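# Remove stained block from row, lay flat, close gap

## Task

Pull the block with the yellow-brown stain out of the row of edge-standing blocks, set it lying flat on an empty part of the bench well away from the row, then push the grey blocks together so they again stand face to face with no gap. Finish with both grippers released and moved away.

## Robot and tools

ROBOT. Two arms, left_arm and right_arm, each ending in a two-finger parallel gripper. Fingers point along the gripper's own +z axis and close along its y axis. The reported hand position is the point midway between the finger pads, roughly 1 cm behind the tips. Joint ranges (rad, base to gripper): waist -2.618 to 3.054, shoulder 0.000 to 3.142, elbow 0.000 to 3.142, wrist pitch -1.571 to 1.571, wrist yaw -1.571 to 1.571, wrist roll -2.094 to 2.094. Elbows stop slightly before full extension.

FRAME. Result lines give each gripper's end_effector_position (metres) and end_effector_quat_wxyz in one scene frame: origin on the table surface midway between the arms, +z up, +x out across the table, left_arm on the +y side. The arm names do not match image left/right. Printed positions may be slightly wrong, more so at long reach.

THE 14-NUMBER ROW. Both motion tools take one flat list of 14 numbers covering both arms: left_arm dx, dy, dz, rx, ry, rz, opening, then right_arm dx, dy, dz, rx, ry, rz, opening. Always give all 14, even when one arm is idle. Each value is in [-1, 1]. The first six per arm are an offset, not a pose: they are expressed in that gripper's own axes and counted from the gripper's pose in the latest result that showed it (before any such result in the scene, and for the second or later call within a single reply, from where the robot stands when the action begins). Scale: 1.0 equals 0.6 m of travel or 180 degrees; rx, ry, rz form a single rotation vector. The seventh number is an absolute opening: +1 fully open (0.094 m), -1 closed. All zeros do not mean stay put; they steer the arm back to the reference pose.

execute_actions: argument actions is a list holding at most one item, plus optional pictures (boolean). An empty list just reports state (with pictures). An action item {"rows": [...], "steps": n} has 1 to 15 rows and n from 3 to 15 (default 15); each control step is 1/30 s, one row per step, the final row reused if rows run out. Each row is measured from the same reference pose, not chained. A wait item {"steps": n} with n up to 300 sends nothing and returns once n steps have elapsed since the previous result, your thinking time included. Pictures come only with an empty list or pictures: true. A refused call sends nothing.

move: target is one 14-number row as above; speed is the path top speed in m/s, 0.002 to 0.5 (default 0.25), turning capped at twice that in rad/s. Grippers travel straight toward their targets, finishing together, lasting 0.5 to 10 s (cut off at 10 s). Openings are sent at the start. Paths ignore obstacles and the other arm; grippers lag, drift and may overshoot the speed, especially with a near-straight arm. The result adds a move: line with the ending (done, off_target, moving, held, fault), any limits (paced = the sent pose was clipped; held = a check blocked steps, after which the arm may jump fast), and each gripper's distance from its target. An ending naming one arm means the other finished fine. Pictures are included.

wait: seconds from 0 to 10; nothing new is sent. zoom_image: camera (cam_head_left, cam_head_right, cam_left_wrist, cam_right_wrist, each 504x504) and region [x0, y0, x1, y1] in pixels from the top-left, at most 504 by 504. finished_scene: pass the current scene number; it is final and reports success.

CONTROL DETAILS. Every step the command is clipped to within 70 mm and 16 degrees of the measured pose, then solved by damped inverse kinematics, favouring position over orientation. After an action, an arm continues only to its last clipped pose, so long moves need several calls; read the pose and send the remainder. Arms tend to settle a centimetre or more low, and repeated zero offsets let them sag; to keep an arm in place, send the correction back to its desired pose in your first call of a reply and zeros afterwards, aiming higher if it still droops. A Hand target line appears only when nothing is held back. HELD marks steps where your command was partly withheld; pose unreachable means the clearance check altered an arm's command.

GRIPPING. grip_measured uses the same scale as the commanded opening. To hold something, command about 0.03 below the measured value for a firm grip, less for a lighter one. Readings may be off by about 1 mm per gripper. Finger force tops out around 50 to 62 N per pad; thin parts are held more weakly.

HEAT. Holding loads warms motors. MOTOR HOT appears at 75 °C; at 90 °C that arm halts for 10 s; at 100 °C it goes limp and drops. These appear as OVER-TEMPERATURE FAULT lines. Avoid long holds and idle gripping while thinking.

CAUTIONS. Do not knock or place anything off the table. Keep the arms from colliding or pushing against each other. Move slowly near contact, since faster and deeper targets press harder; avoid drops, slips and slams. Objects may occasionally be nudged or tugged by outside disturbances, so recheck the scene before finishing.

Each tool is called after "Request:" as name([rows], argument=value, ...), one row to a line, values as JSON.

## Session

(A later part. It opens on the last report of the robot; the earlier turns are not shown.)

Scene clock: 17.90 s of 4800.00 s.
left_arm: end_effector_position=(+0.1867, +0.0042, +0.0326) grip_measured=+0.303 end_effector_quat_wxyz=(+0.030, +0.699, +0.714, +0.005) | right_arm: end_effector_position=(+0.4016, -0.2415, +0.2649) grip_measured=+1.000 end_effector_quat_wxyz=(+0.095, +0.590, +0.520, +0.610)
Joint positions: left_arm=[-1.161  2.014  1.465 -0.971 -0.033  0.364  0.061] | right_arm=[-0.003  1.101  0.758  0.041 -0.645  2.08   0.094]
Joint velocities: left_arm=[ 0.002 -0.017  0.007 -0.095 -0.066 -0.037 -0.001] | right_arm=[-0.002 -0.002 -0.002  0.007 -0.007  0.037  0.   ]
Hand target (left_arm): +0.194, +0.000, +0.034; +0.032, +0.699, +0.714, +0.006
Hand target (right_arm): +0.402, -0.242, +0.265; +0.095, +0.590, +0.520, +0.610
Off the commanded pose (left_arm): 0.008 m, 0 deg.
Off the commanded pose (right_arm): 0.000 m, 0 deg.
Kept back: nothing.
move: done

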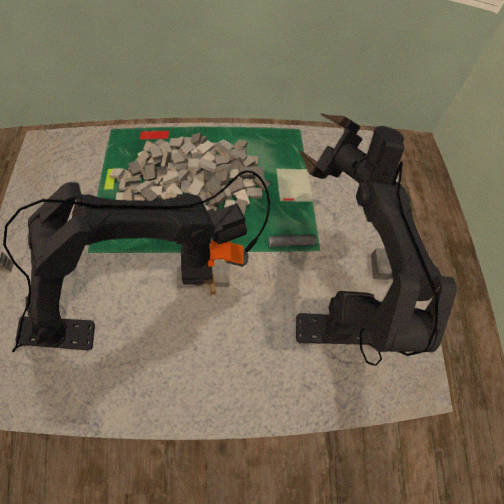

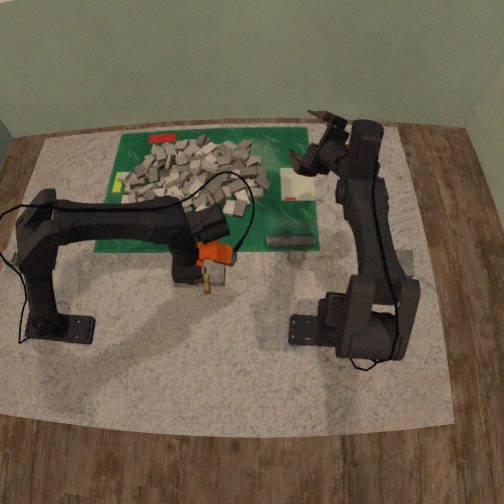

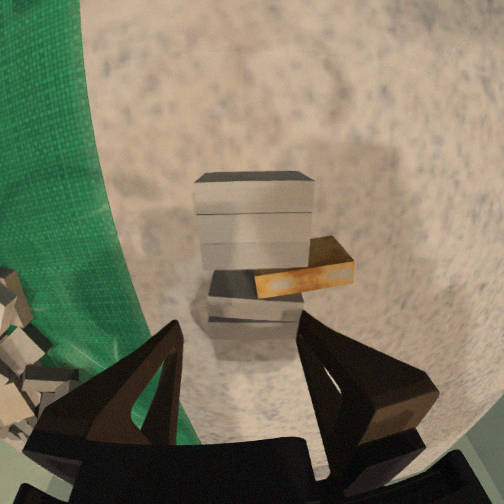

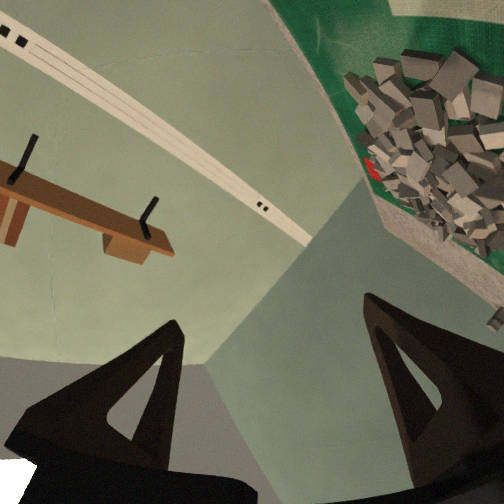

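Request:
move(target=[0,-0.008,-0.08,0,0,0,0.3,0,0,0,0,0,0,1], speed=0.08)

Scene clock: 19.30 s of 4800.00 s.
left_arm: end_effector_position=(+0.1817, +0.0097, +0.0684) grip_measured=+0.303 end_effector_quat_wxyz=(+0.020, +0.700, +0.714, +0.009) | right_arm: end_effector_position=(+0.4016, -0.2415, +0.2649) grip_measured=+1.000 end_effector_quat_wxyz=(+0.095, +0.590, +0.520, +0.610)
Joint positions: left_arm=[-1.168  1.974  1.555 -1.122 -0.033  0.357  0.061] | right_arm=[-0.003  1.101  0.758  0.041 -0.645  2.08   0.094]
Joint velocities: left_arm=[-0.012 -0.022  0.002 -0.007  0.051 -0.022  0.   ] | right_arm=[-0.022  0.007 -0.002  0.007 -0.007 -0.022  0.   ]
Hand target (left_arm): +0.179, +0.006, +0.080; +0.030, +0.699, +0.714, +0.005
Hand target (right_arm): +0.402, -0.242, +0.265; +0.095, +0.590, +0.520, +0.610
Off the commanded pose (left_arm): 0.013 m, 1 deg.
Off the commanded pose (right_arm): 0.000 m, 0 deg.
Kept back: nothing.
move: off_target (left_arm)

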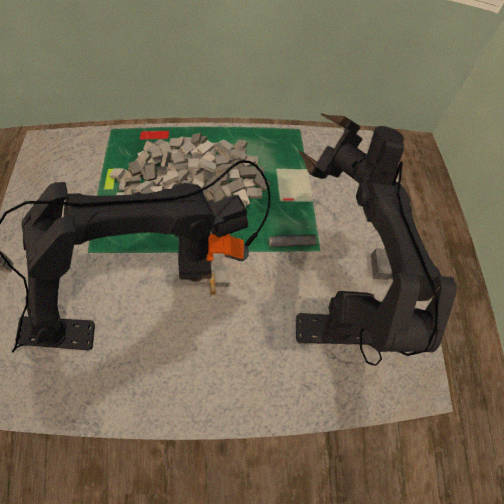

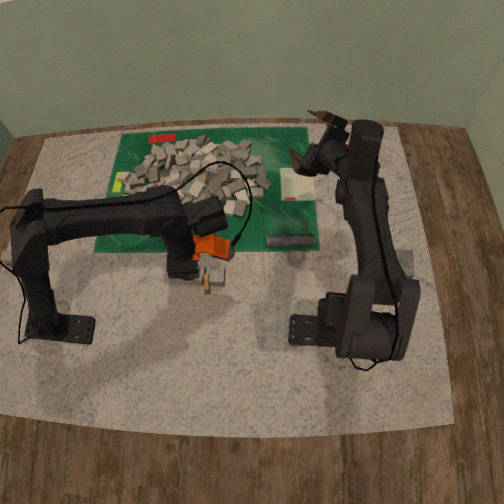

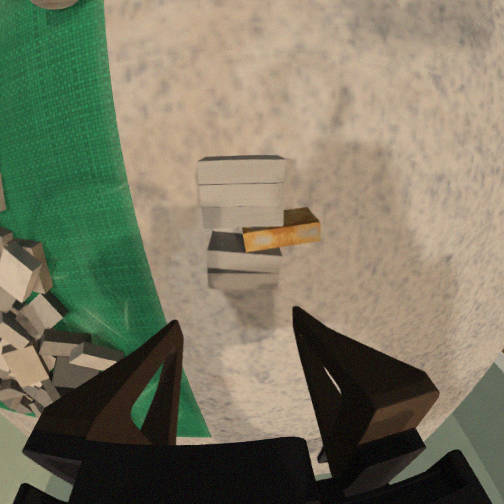

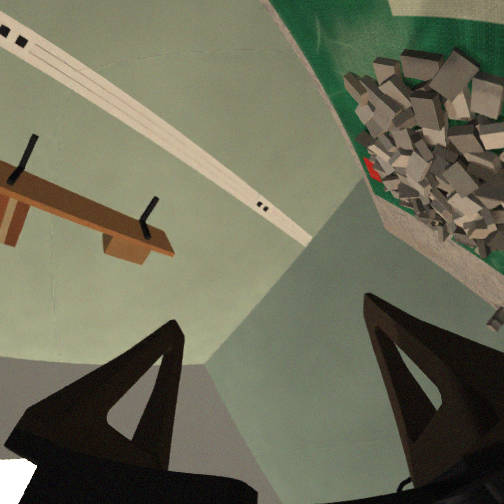

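Request:
move(target=[-0.061,-0.07,0,0,0,0.5,-0.2,0,0,0,0,0,0,1], speed=0.15)

Scene clock: 25.20 s of 4800.00 s.
left_arm: end_effector_position=(+0.1445, -0.0267, +0.0681) grip_measured=-0.197 end_effector_quat_wxyz=(+0.018, +0.999, +0.023, +0.021) | right_arm: end_effector_position=(+0.4016, -0.2415, +0.2649) grip_measured=+1.000 end_effector_quat_wxyz=(+0.095, +0.590, +0.520, +0.610)
Joint positions: left_arm=[-1.288  2.046  1.657 -1.138 -0.033  1.784  0.038] | right_arm=[-0.003  1.101  0.758  0.041 -0.645  2.08   0.094]
Joint velocities: left_arm=[ 0.007  0.017  0.002 -0.007  0.022 -0.022  0.001] | right_arm=[-0.012 -0.002 -0.032  0.007  0.051  0.007  0.   ]
Hand target (left_arm): +0.140, -0.028, +0.067; +0.008, +1.000, +0.010, +0.019
Hand target (right_arm): +0.402, -0.242, +0.265; +0.095, +0.590, +0.520, +0.610
Off the commanded pose (left_arm): 0.004 m, 2 deg.
Off the commanded pose (right_arm): 0.000 m, 0 deg.
Kept back: nothing.
move: done

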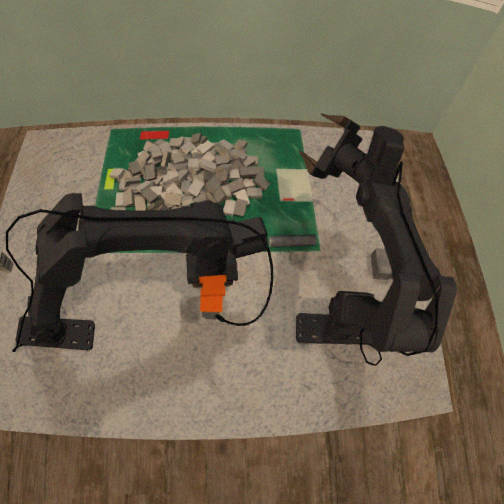

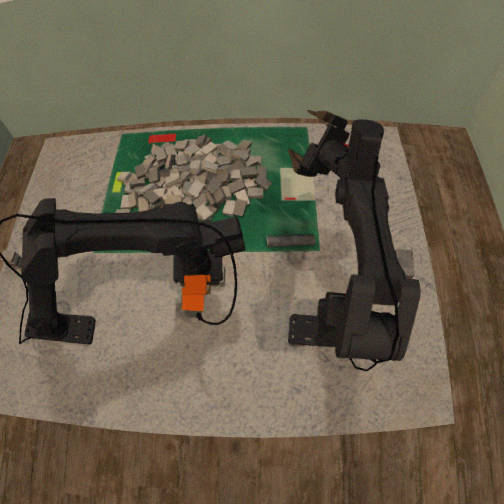

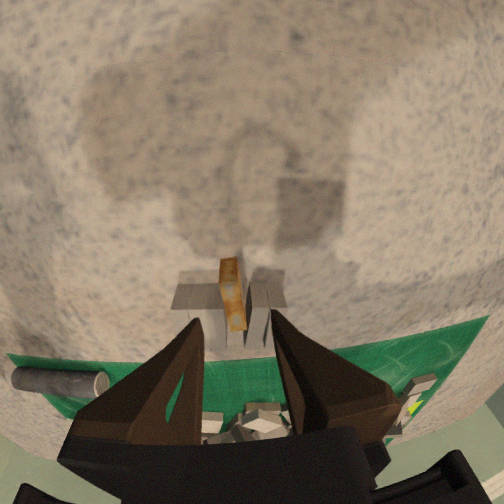

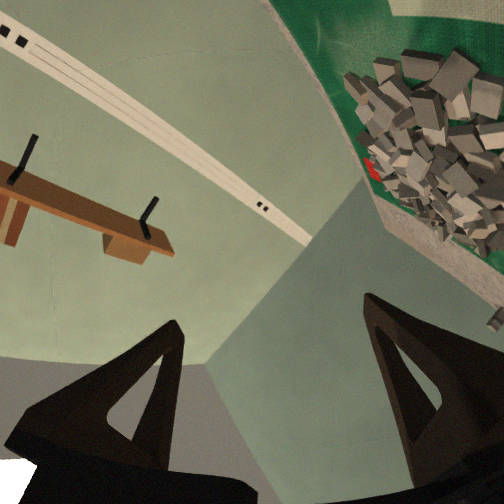

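Request:
execute_actions(actions=[])

Scene clock: 25.60 s of 4800.00 s.
left_arm: end_effector_position=(+0.1444, -0.0265, +0.0681) grip_measured=-0.197 end_effector_quat_wxyz=(+0.018, +0.999, +0.021, +0.021) | right_arm: end_effector_position=(+0.4016, -0.2415, +0.2649) grip_measured=+1.000 end_effector_quat_wxyz=(+0.095, +0.590, +0.520, +0.610)
Joint positions: left_arm=[-1.288  2.046  1.657 -1.138 -0.033  1.786  0.038] | right_arm=[-0.003  1.101  0.758  0.041 -0.645  2.08   0.094]
Joint velocities: left_arm=[ 0.002  0.007 -0.002  0.037 -0.037 -0.051  0.   ] | right_arm=[-0.007  0.012 -0.022 -0.051 -0.051  0.037  0.   ]
Hand target (left_arm): +0.140, -0.028, +0.067; +0.008, +1.000, +0.010, +0.019
Hand target (right_arm): +0.402, -0.242, +0.265; +0.095, +0.590, +0.520, +0.610
Off the commanded pose (left_arm): 0.004 m, 2 deg.
Off the commanded pose (right_arm): 0.000 m, 0 deg.
Kept back: nothing.
Steps of this call (steps 1 to 12: nothing new was sent). Readings (end_effector_position):
1: left_arm (+0.1444, -0.0266, +0.0681) | right_arm (+0.4016, -0.2415, +0.2649)
2: left_arm (+0.1444, -0.0266, +0.0681) | right_arm (+0.4016, -0.2415, +0.2649)
4: left_arm (+0.1444, -0.0266, +0.0681) | right_arm (+0.4016, -0.2415, +0.2649)
8: left_arm (+0.1444, -0.0265, +0.0681) | right_arm (+0.4016, -0.2415, +0.2649)
12: the state above

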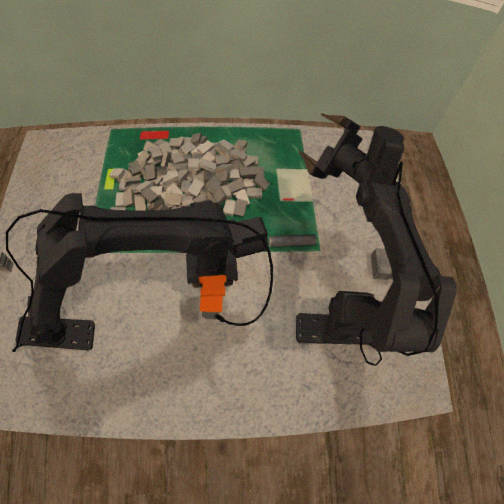

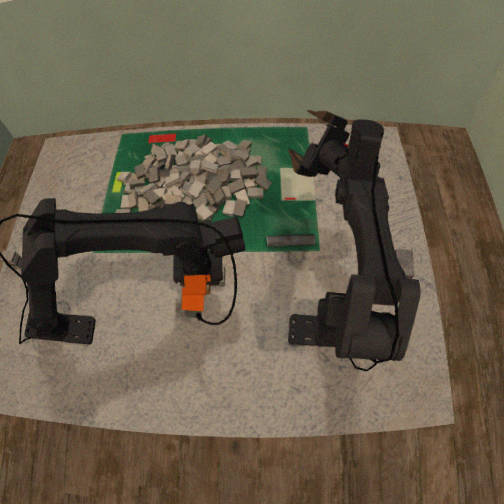

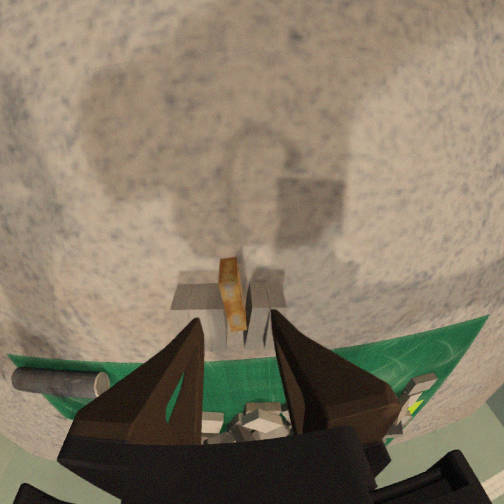

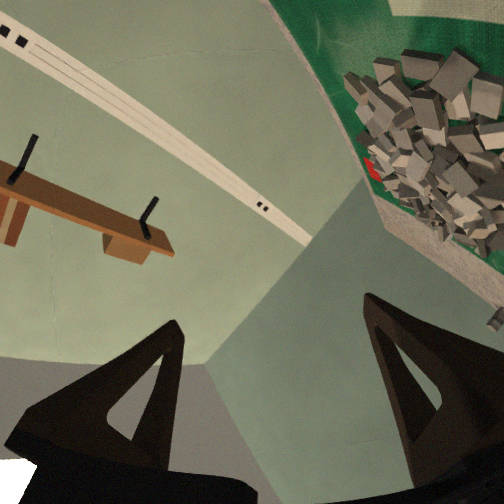

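Request:
move(target=[-0.022,0,0,0,0,0,-0.4,0,0,0,0,0,0,1])

Request:
move(target=[0,0,0.035,0,0,0,-0.4,0,0,0,0,0,0,1], speed=0.05)

Scene clock: 26.57 s of 4800.00 s.
left_arm: end_effector_position=(+0.1348, -0.0291, +0.0681) grip_measured=-0.397 end_effector_quat_wxyz=(+0.018, +0.999, +0.020, +0.021) | right_arm: end_effector_position=(+0.4016, -0.2415, +0.2649) grip_measured=+1.000 end_effector_quat_wxyz=(+0.095, +0.590, +0.520, +0.610)
Joint positions: left_arm=[-1.313  2.046  1.657 -1.138 -0.033  1.765  0.028] | right_arm=[-0.003  1.101  0.758  0.041 -0.645  2.08   0.094]
Joint velocities: left_arm=[ 0.007  0.007 -0.002  0.022  0.037  0.007 -0.001] | right_arm=[-0.007 -0.002 -0.002 -0.007  0.022 -0.007  0.   ]
Hand target (left_arm): +0.131, -0.027, +0.067; +0.017, +0.999, +0.021, +0.021
Hand target (right_arm): +0.402, -0.242, +0.265; +0.095, +0.590, +0.520, +0.610
Off the commanded pose (left_arm): 0.004 m, 0 deg.
Off the commanded pose (right_arm): 0.000 m, 0 deg.
Kept back: nothing.
move: done

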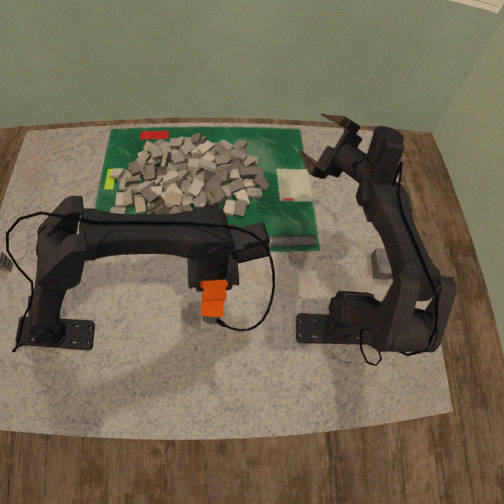

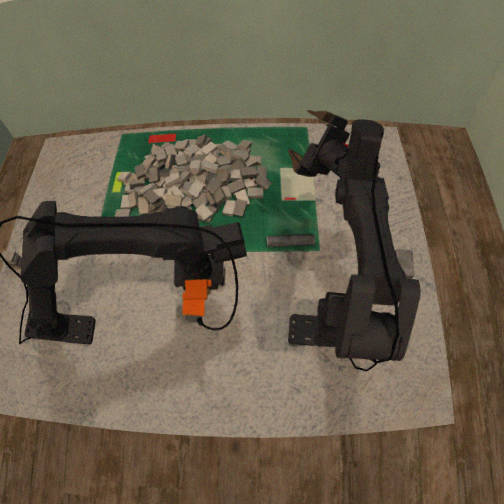

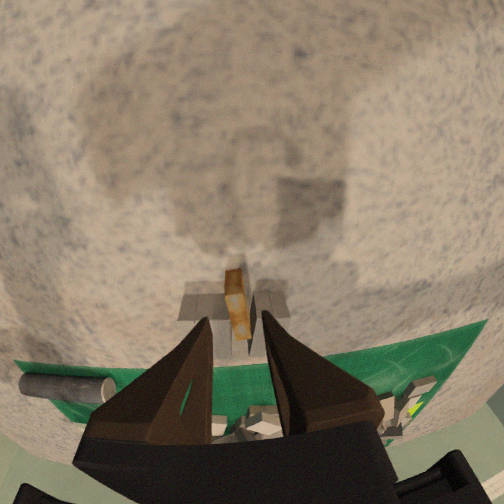

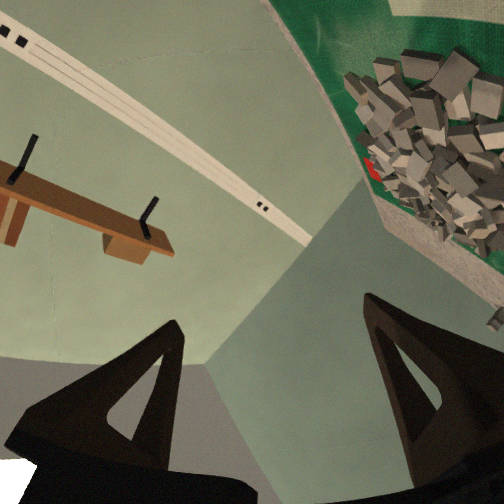

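Scene clock: 27.47 s of 4800.00 s.
left_arm: end_effector_position=(+0.1361, -0.0346, +0.0589) grip_measured=-0.397 end_effector_quat_wxyz=(+0.032, +0.999, +0.020, +0.024) | right_arm: end_effector_position=(+0.4016, -0.2415, +0.2649) grip_measured=+1.000 end_effector_quat_wxyz=(+0.095, +0.590, +0.520, +0.610)
Joint positions: left_arm=[-1.313  2.046  1.619 -1.071 -0.033  1.765  0.028] | right_arm=[-0.003  1.101  0.758  0.041 -0.645  2.08   0.094]
Joint velocities: left_arm=[-0.007  0.002  0.002 -0.022 -0.037 -0.007  0.   ] | right_arm=[-0.017 -0.012  0.012  0.095 -0.007  0.007  0.   ]
Hand target (left_arm): +0.136, -0.030, +0.047; +0.018, +0.999, +0.019, +0.021
Hand target (right_arm): +0.402, -0.242, +0.265; +0.095, +0.590, +0.520, +0.610
Off the commanded pose (left_arm): 0.013 m, 2 deg.
Off the commanded pose (right_arm): 0.000 m, 0 deg.
Kept back: nothing.
move: off_target (left_arm)

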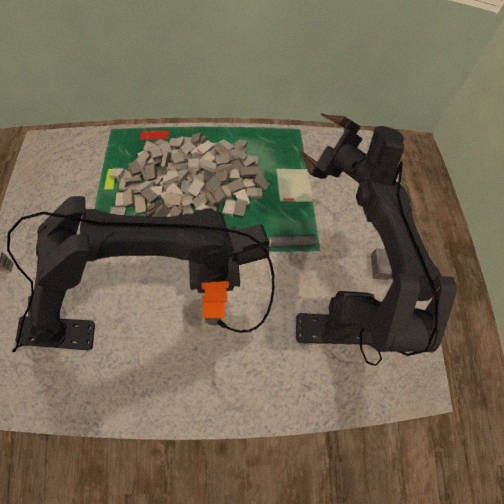

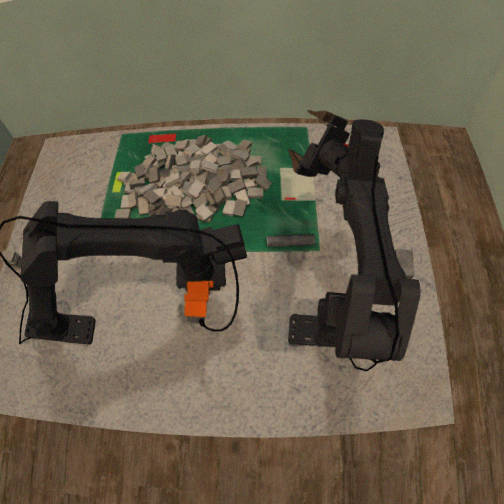

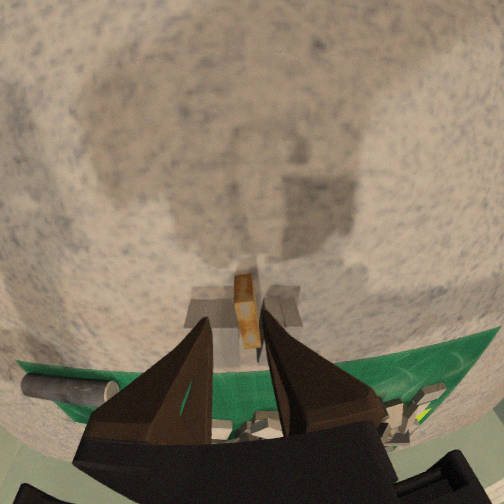

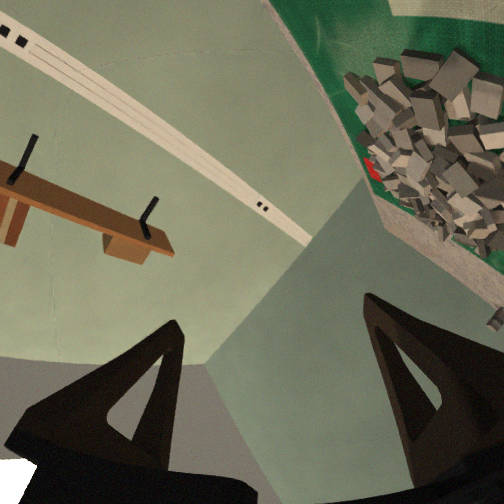

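Request:
move(target=[-0.045,-0.008,-0.01,0,0,0,-0.4,0,0,0,0,0,0,1])

Scene clock: 28.43 s of 4800.00 s.
left_arm: end_effector_position=(+0.1107, -0.0366, +0.0604) grip_measured=-0.397 end_effector_quat_wxyz=(+0.034, +0.999, +0.015, +0.023) | right_arm: end_effector_position=(+0.4016, -0.2415, +0.2649) grip_measured=+1.000 end_effector_quat_wxyz=(+0.095, +0.590, +0.520, +0.610)
Joint positions: left_arm=[-1.376  2.03   1.601 -1.068 -0.035  1.712  0.028] | right_arm=[-0.003  1.101  0.758  0.041 -0.645  2.08   0.094]
Joint velocities: left_arm=[-0.002  0.002 -0.012 -0.037 -0.022  0.007 -0.   ] | right_arm=[-0.012  0.002 -0.007  0.022 -0.037 -0.066  0.   ]
Hand target (left_arm): +0.108, -0.031, +0.063; +0.032, +0.999, +0.020, +0.023
Hand target (right_arm): +0.402, -0.242, +0.265; +0.095, +0.590, +0.520, +0.610
Off the commanded pose (left_arm): 0.007 m, 1 deg.
Off the commanded pose (right_arm): 0.000 m, 0 deg.
Kept back: nothing.
move: done

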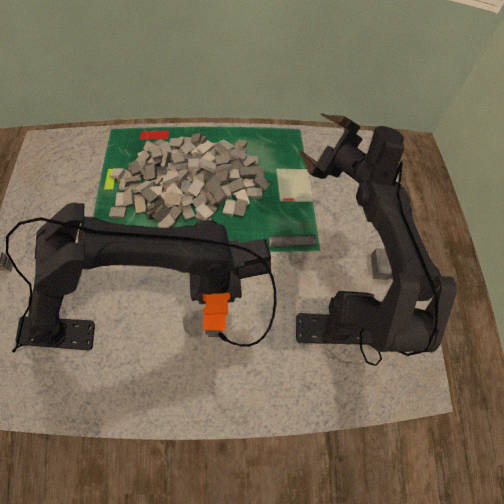

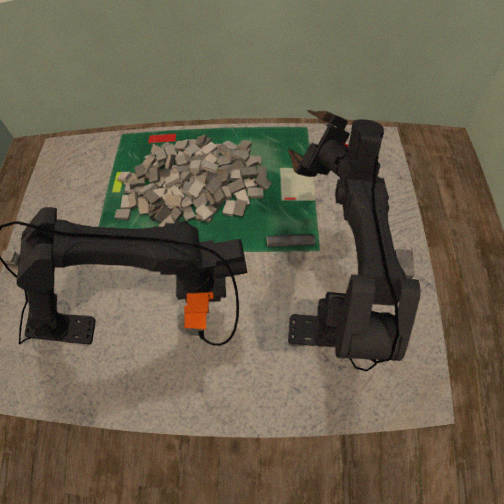

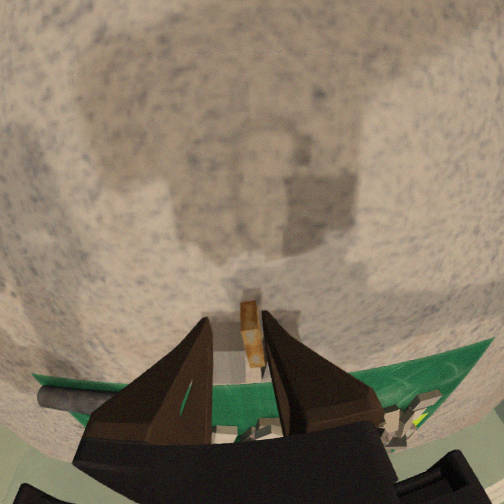

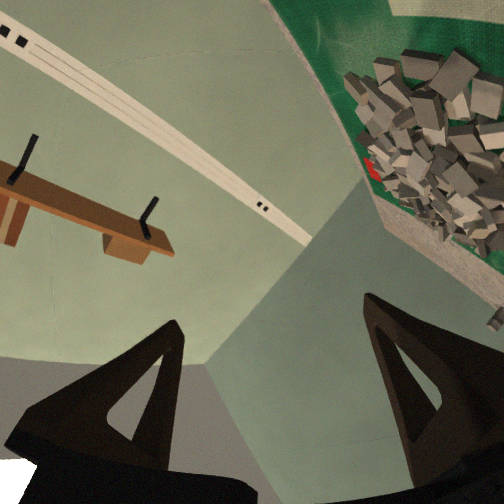

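Request:
move(target=[0,-0.022,0.02,0,0,0,-0.3,0,0,0,0,0,0,1], speed=0.05)

Scene clock: 29.70 s of 4800.00 s.
left_arm: end_effector_position=(+0.1091, -0.0271, +0.0449) grip_measured=-0.303 end_effector_quat_wxyz=(+0.030, +0.999, +0.016, +0.022) | right_arm: end_effector_position=(+0.4016, -0.2415, +0.2649) grip_measured=+1.000 end_effector_quat_wxyz=(+0.095, +0.590, +0.520, +0.610)
Joint positions: left_arm=[-1.376  2.014  1.516 -1.006 -0.035  1.709  0.033] | right_arm=[-0.003  1.101  0.758  0.041 -0.645  2.08   0.094]
Joint velocities: left_arm=[ 0.017  0.012  0.007  0.066  0.037  0.051 -0.   ] | right_arm=[ 0.002  0.007  0.002 -0.007  0.022  0.066  0.   ]
Hand target (left_arm): +0.111, -0.024, +0.047; +0.034, +0.999, +0.015, +0.023
Hand target (right_arm): +0.402, -0.242, +0.265; +0.095, +0.590, +0.520, +0.610
Off the commanded pose (left_arm): 0.004 m, 1 deg.
Off the commanded pose (right_arm): 0.000 m, 0 deg.
Kept back: nothing.
move: done

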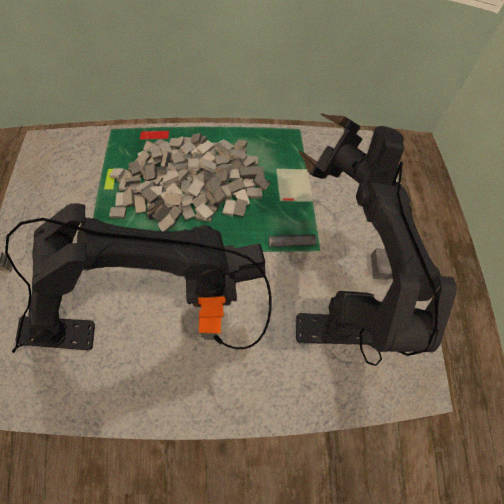

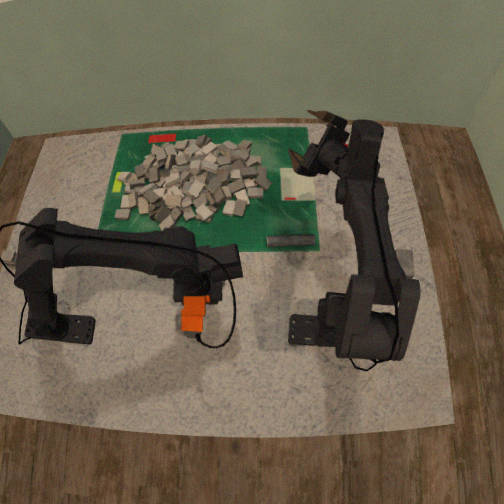

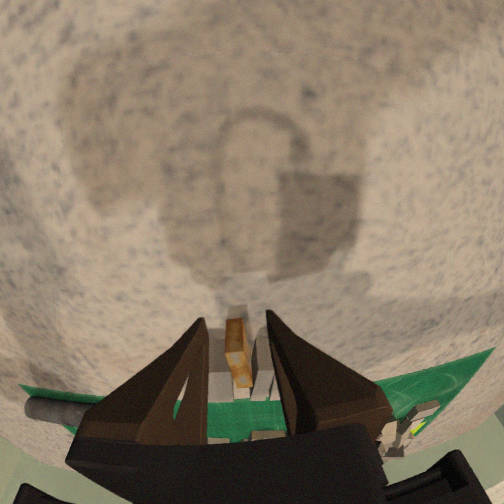

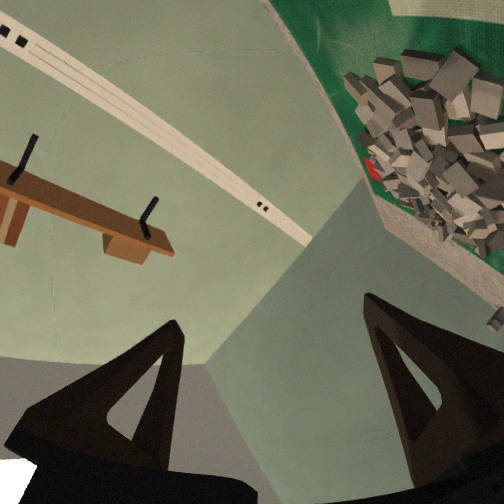

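Request:
move(target=[0,0,0.028,0,0,0,-0.4,0,0,0,0,0,0,1], speed=0.04)

Scene clock: 30.70 s of 4800.00 s.
left_arm: end_effector_position=(+0.1102, -0.0335, +0.0410) grip_measured=-0.397 end_effector_quat_wxyz=(+0.045, +0.999, +0.016, +0.025) | right_arm: end_effector_position=(+0.4016, -0.2415, +0.2649) grip_measured=+1.000 end_effector_quat_wxyz=(+0.095, +0.590, +0.520, +0.610)
Joint positions: left_arm=[-1.376  2.014  1.497 -0.957 -0.035  1.709  0.028] | right_arm=[-0.003  1.101  0.758  0.041 -0.645  2.08   0.094]
Joint velocities: left_arm=[ 0.017  0.017  0.007 -0.022 -0.022  0.007 -0.   ] | right_arm=[-0.007  0.007 -0.007 -0.051 -0.022 -0.007  0.   ]
Hand target (left_arm): +0.110, -0.028, +0.028; +0.030, +0.999, +0.016, +0.022
Hand target (right_arm): +0.402, -0.242, +0.265; +0.095, +0.590, +0.520, +0.610
Off the commanded pose (left_arm): 0.014 m, 2 deg.
Off the commanded pose (right_arm): 0.000 m, 0 deg.
Kept back: nothing.
move: off_target (left_arm)

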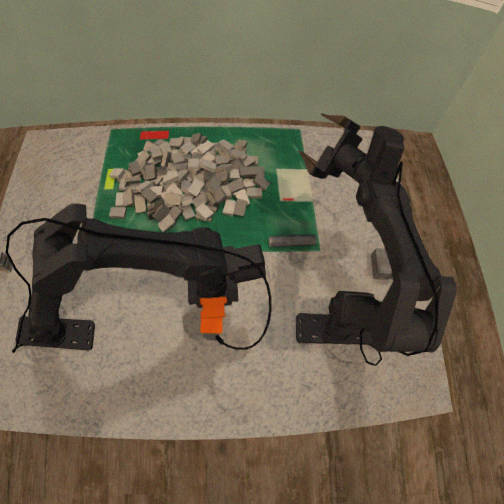

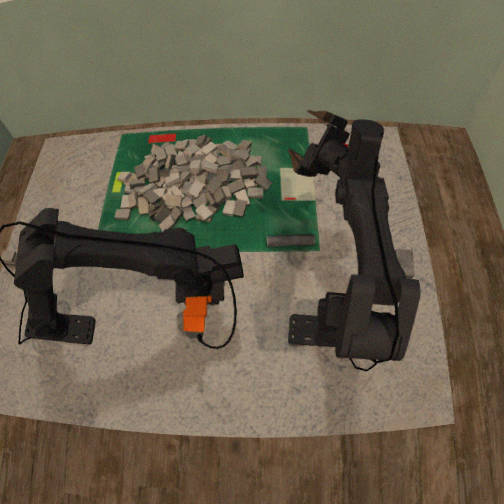

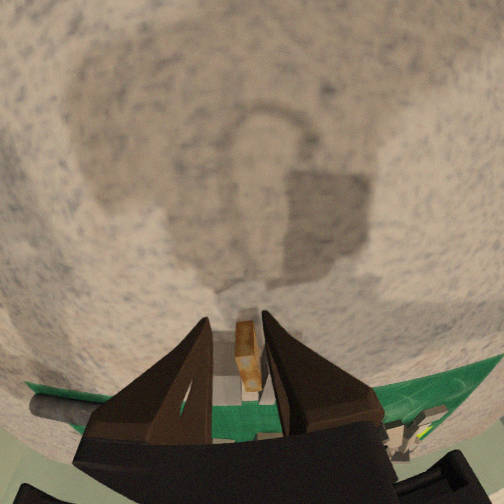

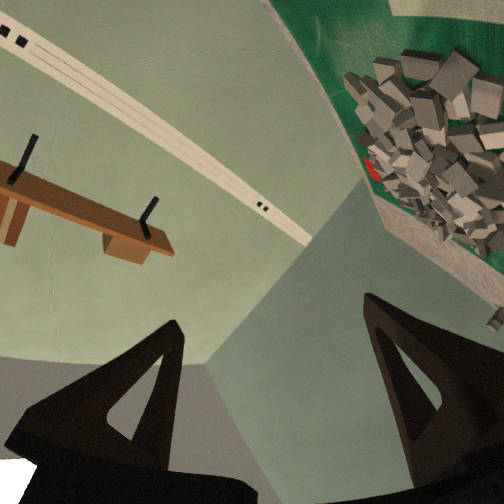

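Request:
move(target=[0,-0.022,0.022,0,0,0,-0.4,0,0,0,0,0,0,1], speed=0.04)

Scene clock: 31.87 s of 4800.00 s.
left_arm: end_effector_position=(+0.1085, -0.0239, +0.0218) grip_measured=-0.397 end_effector_quat_wxyz=(+0.038, +0.999, +0.016, +0.023) | right_arm: end_effector_position=(+0.4016, -0.2415, +0.2649) grip_measured=+1.000 end_effector_quat_wxyz=(+0.095, +0.590, +0.520, +0.610)
Joint positions: left_arm=[-1.376  2.014  1.419 -0.893 -0.035  1.709  0.028] | right_arm=[-0.003  1.101  0.758  0.041 -0.645  2.08   0.094]
Joint velocities: left_arm=[-0.017  0.002 -0.002 -0.037 -0.007  0.022 -0.   ] | right_arm=[ 0.002 -0.007 -0.002  0.037  0.051  0.007  0.   ]
Hand target (left_arm): +0.110, -0.022, +0.027; +0.045, +0.999, +0.016, +0.025
Hand target (right_arm): +0.402, -0.242, +0.265; +0.095, +0.590, +0.520, +0.610
Off the commanded pose (left_arm): 0.006 m, 1 deg.
Off the commanded pose (right_arm): 0.000 m, 0 deg.
Kept back: nothing.
move: done

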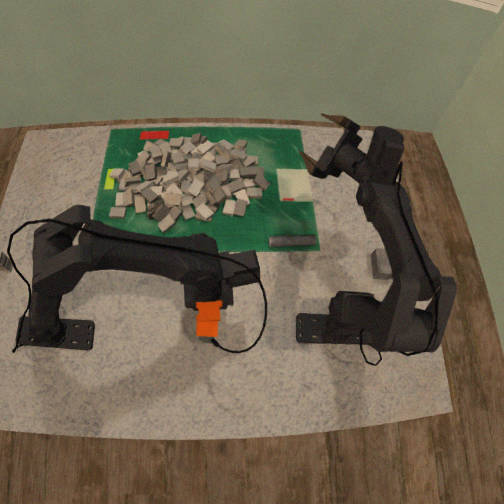

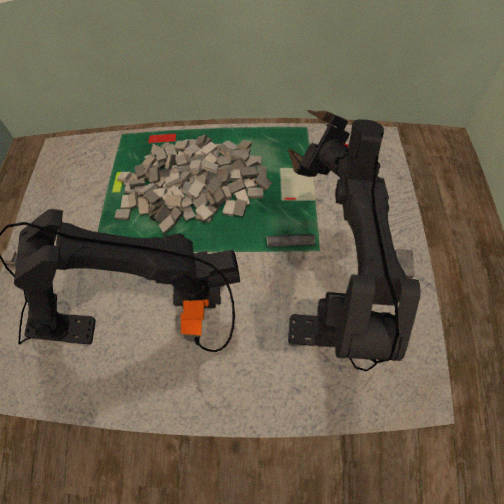

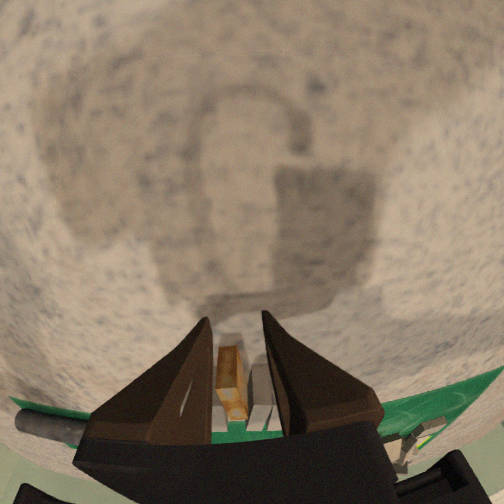

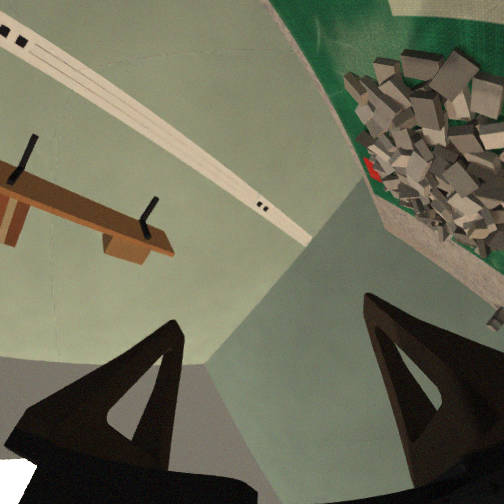

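Request:
move(target=[0.03,0.006,-0.004,0,0,0,-0.5,0,0,0,0,0,0,1], speed=0.04)

Scene clock: 32.90 s of 4800.00 s.
left_arm: end_effector_position=(+0.1216, -0.0260, +0.0257) grip_measured=-0.497 end_effector_quat_wxyz=(+0.044, +0.999, +0.016, +0.025) | right_arm: end_effector_position=(+0.4016, -0.2415, +0.2649) grip_measured=+1.000 end_effector_quat_wxyz=(+0.095, +0.590, +0.520, +0.610)
Joint positions: left_arm=[-1.344  2.014  1.434 -0.894 -0.033  1.743  0.024] | right_arm=[-0.003  1.101  0.758  0.041 -0.645  2.08   0.094]
Joint velocities: left_arm=[ 0.002 -0.002 -0.017 -0.051 -0.007  0.037  0.   ] | right_arm=[ 0.002 -0.007 -0.017 -0.022  0.007 -0.037  0.   ]
Hand target (left_arm): +0.127, -0.026, +0.025; +0.038, +0.999, +0.016, +0.024
Hand target (right_arm): +0.402, -0.242, +0.265; +0.095, +0.590, +0.520, +0.610
Off the commanded pose (left_arm): 0.005 m, 1 deg.
Off the commanded pose (right_arm): 0.000 m, 0 deg.
Kept back: nothing.
move: done

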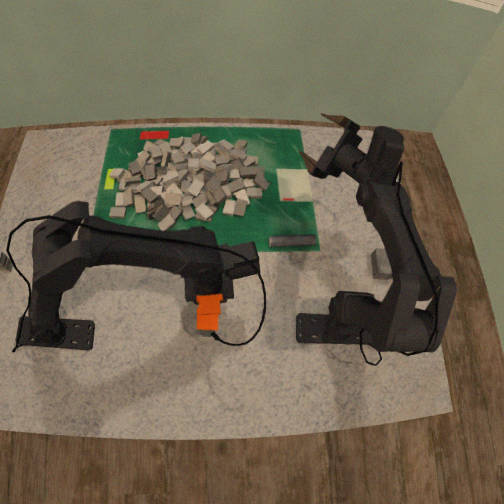

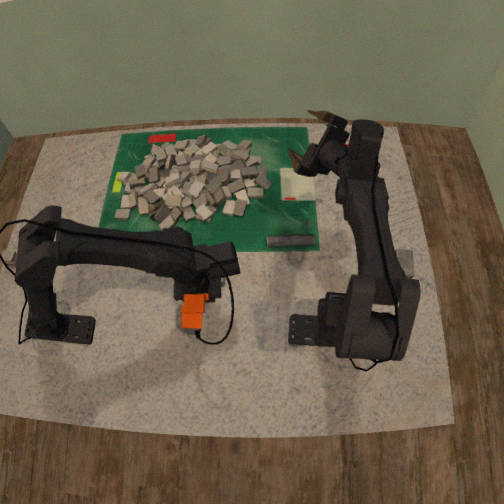

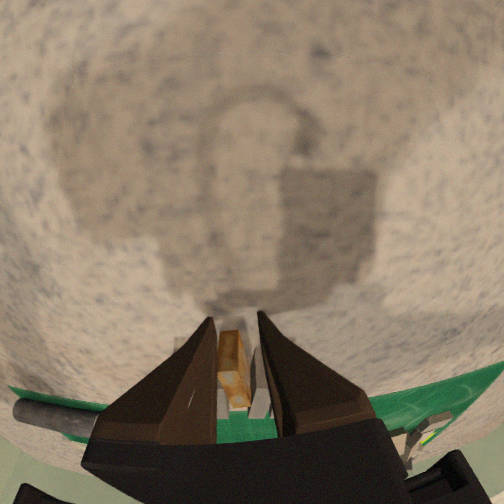

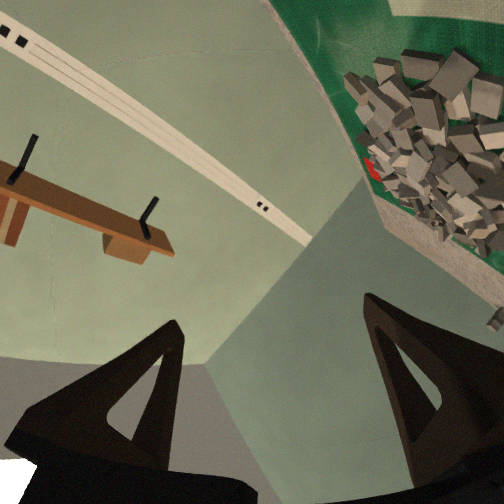

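Try closing.

Request:
move(target=[0.008,0.003,0,0,0,0,-0.88,0,0,0,0,0,0,1], speed=0.02)

Request:
move(target=[-0.11,0,-0.008,0,0,0,-0.88,0,0,0,0,0,0,1], speed=0.05)

Scene clock: 33.83 s of 4800.00 s.
left_arm: end_effector_position=(+0.1216, -0.0260, +0.0257) grip_measured=-0.877 end_effector_quat_wxyz=(+0.044, +0.999, +0.015, +0.025) | right_arm: end_effector_position=(+0.4016, -0.2415, +0.2649) grip_measured=+1.000 end_effector_quat_wxyz=(+0.095, +0.590, +0.520, +0.610)
Joint positions: left_arm=[-1.344  2.014  1.434 -0.894 -0.033  1.745  0.006] | right_arm=[-0.003  1.101  0.758  0.041 -0.645  2.08   0.094]
Joint velocities: left_arm=[ 0.002  0.007 -0.007  0.022  0.037 -0.022  0.001] | right_arm=[ 0.007 -0.002 -0.002  0.007 -0.095 -0.066  0.   ]
Hand target (left_arm): +0.127, -0.028, +0.026; +0.045, +0.999, +0.016, +0.026
Hand target (right_arm): +0.402, -0.242, +0.265; +0.095, +0.590, +0.520, +0.610
Off the commanded pose (left_arm): 0.005 m, 0 deg.
Off the commanded pose (right_arm): 0.000 m, 0 deg.
Kept back: nothing.
move: done

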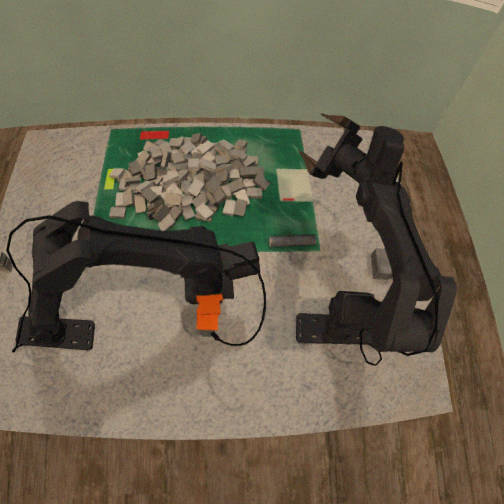

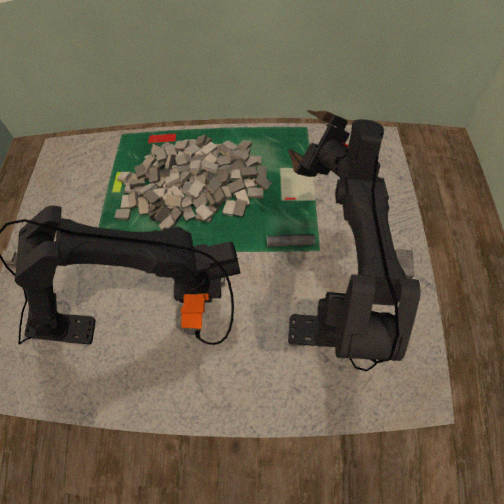

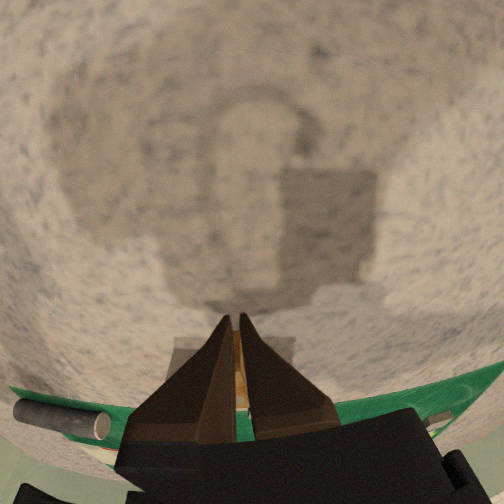

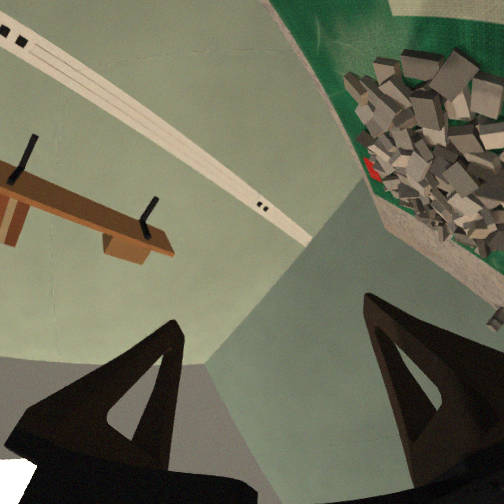

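Scene clock: 35.47 s of 4800.00 s.
left_arm: end_effector_position=(+0.0574, -0.0349, +0.0257) grip_measured=-0.877 end_effector_quat_wxyz=(+0.048, +0.999, +0.012, +0.022) | right_arm: end_effector_position=(+0.4016, -0.2415, +0.2649) grip_measured=+1.000 end_effector_quat_wxyz=(+0.095, +0.590, +0.520, +0.610)
Joint positions: left_arm=[-1.511  2.014  1.434 -0.894 -0.041  1.583  0.006] | right_arm=[-0.003  1.101  0.758  0.041 -0.645  2.08   0.094]
Joint velocities: left_arm=[-0.012  0.002 -0.012  0.022 -0.007  0.007 -0.   ] | right_arm=[-0.012  0.002  0.002 -0.125  0.037 -0.051  0.   ]
Hand target (left_arm): +0.055, -0.028, +0.027; +0.044, +0.999, +0.015, +0.023
Hand target (right_arm): +0.402, -0.242, +0.265; +0.095, +0.590, +0.520, +0.610
Off the commanded pose (left_arm): 0.008 m, 1 deg.
Off the commanded pose (right_arm): 0.000 m, 0 deg.
Kept back: nothing.
move: done

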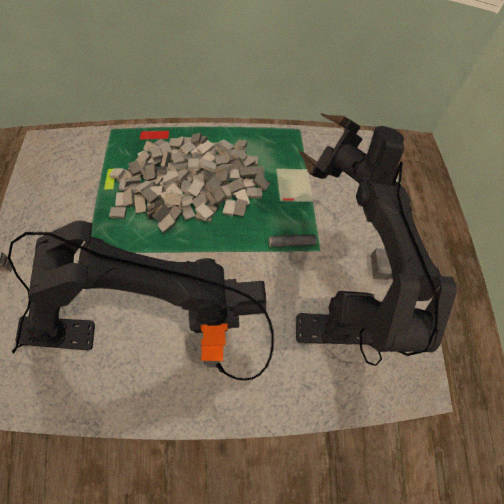

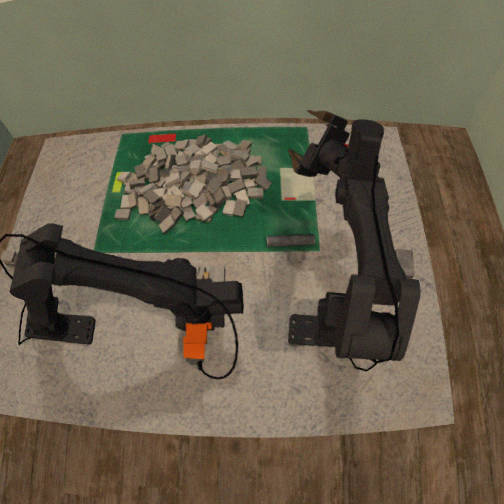

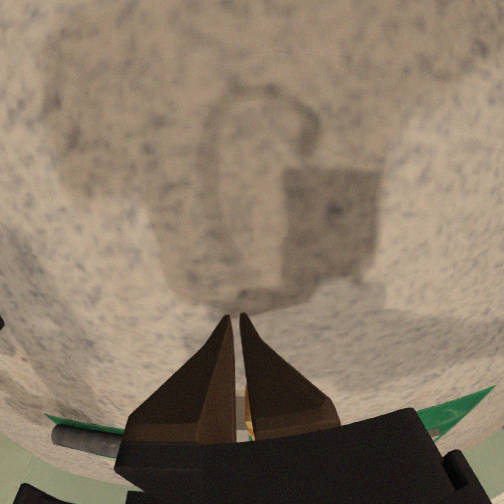

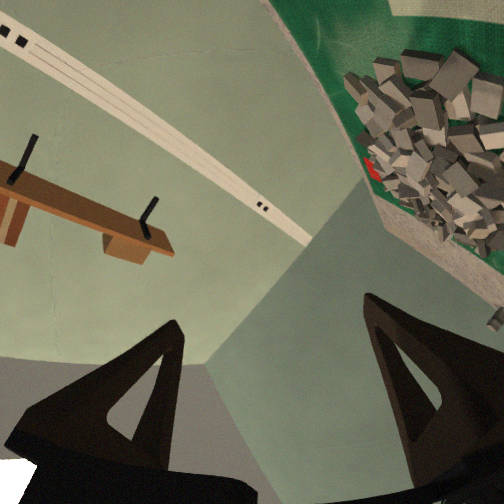

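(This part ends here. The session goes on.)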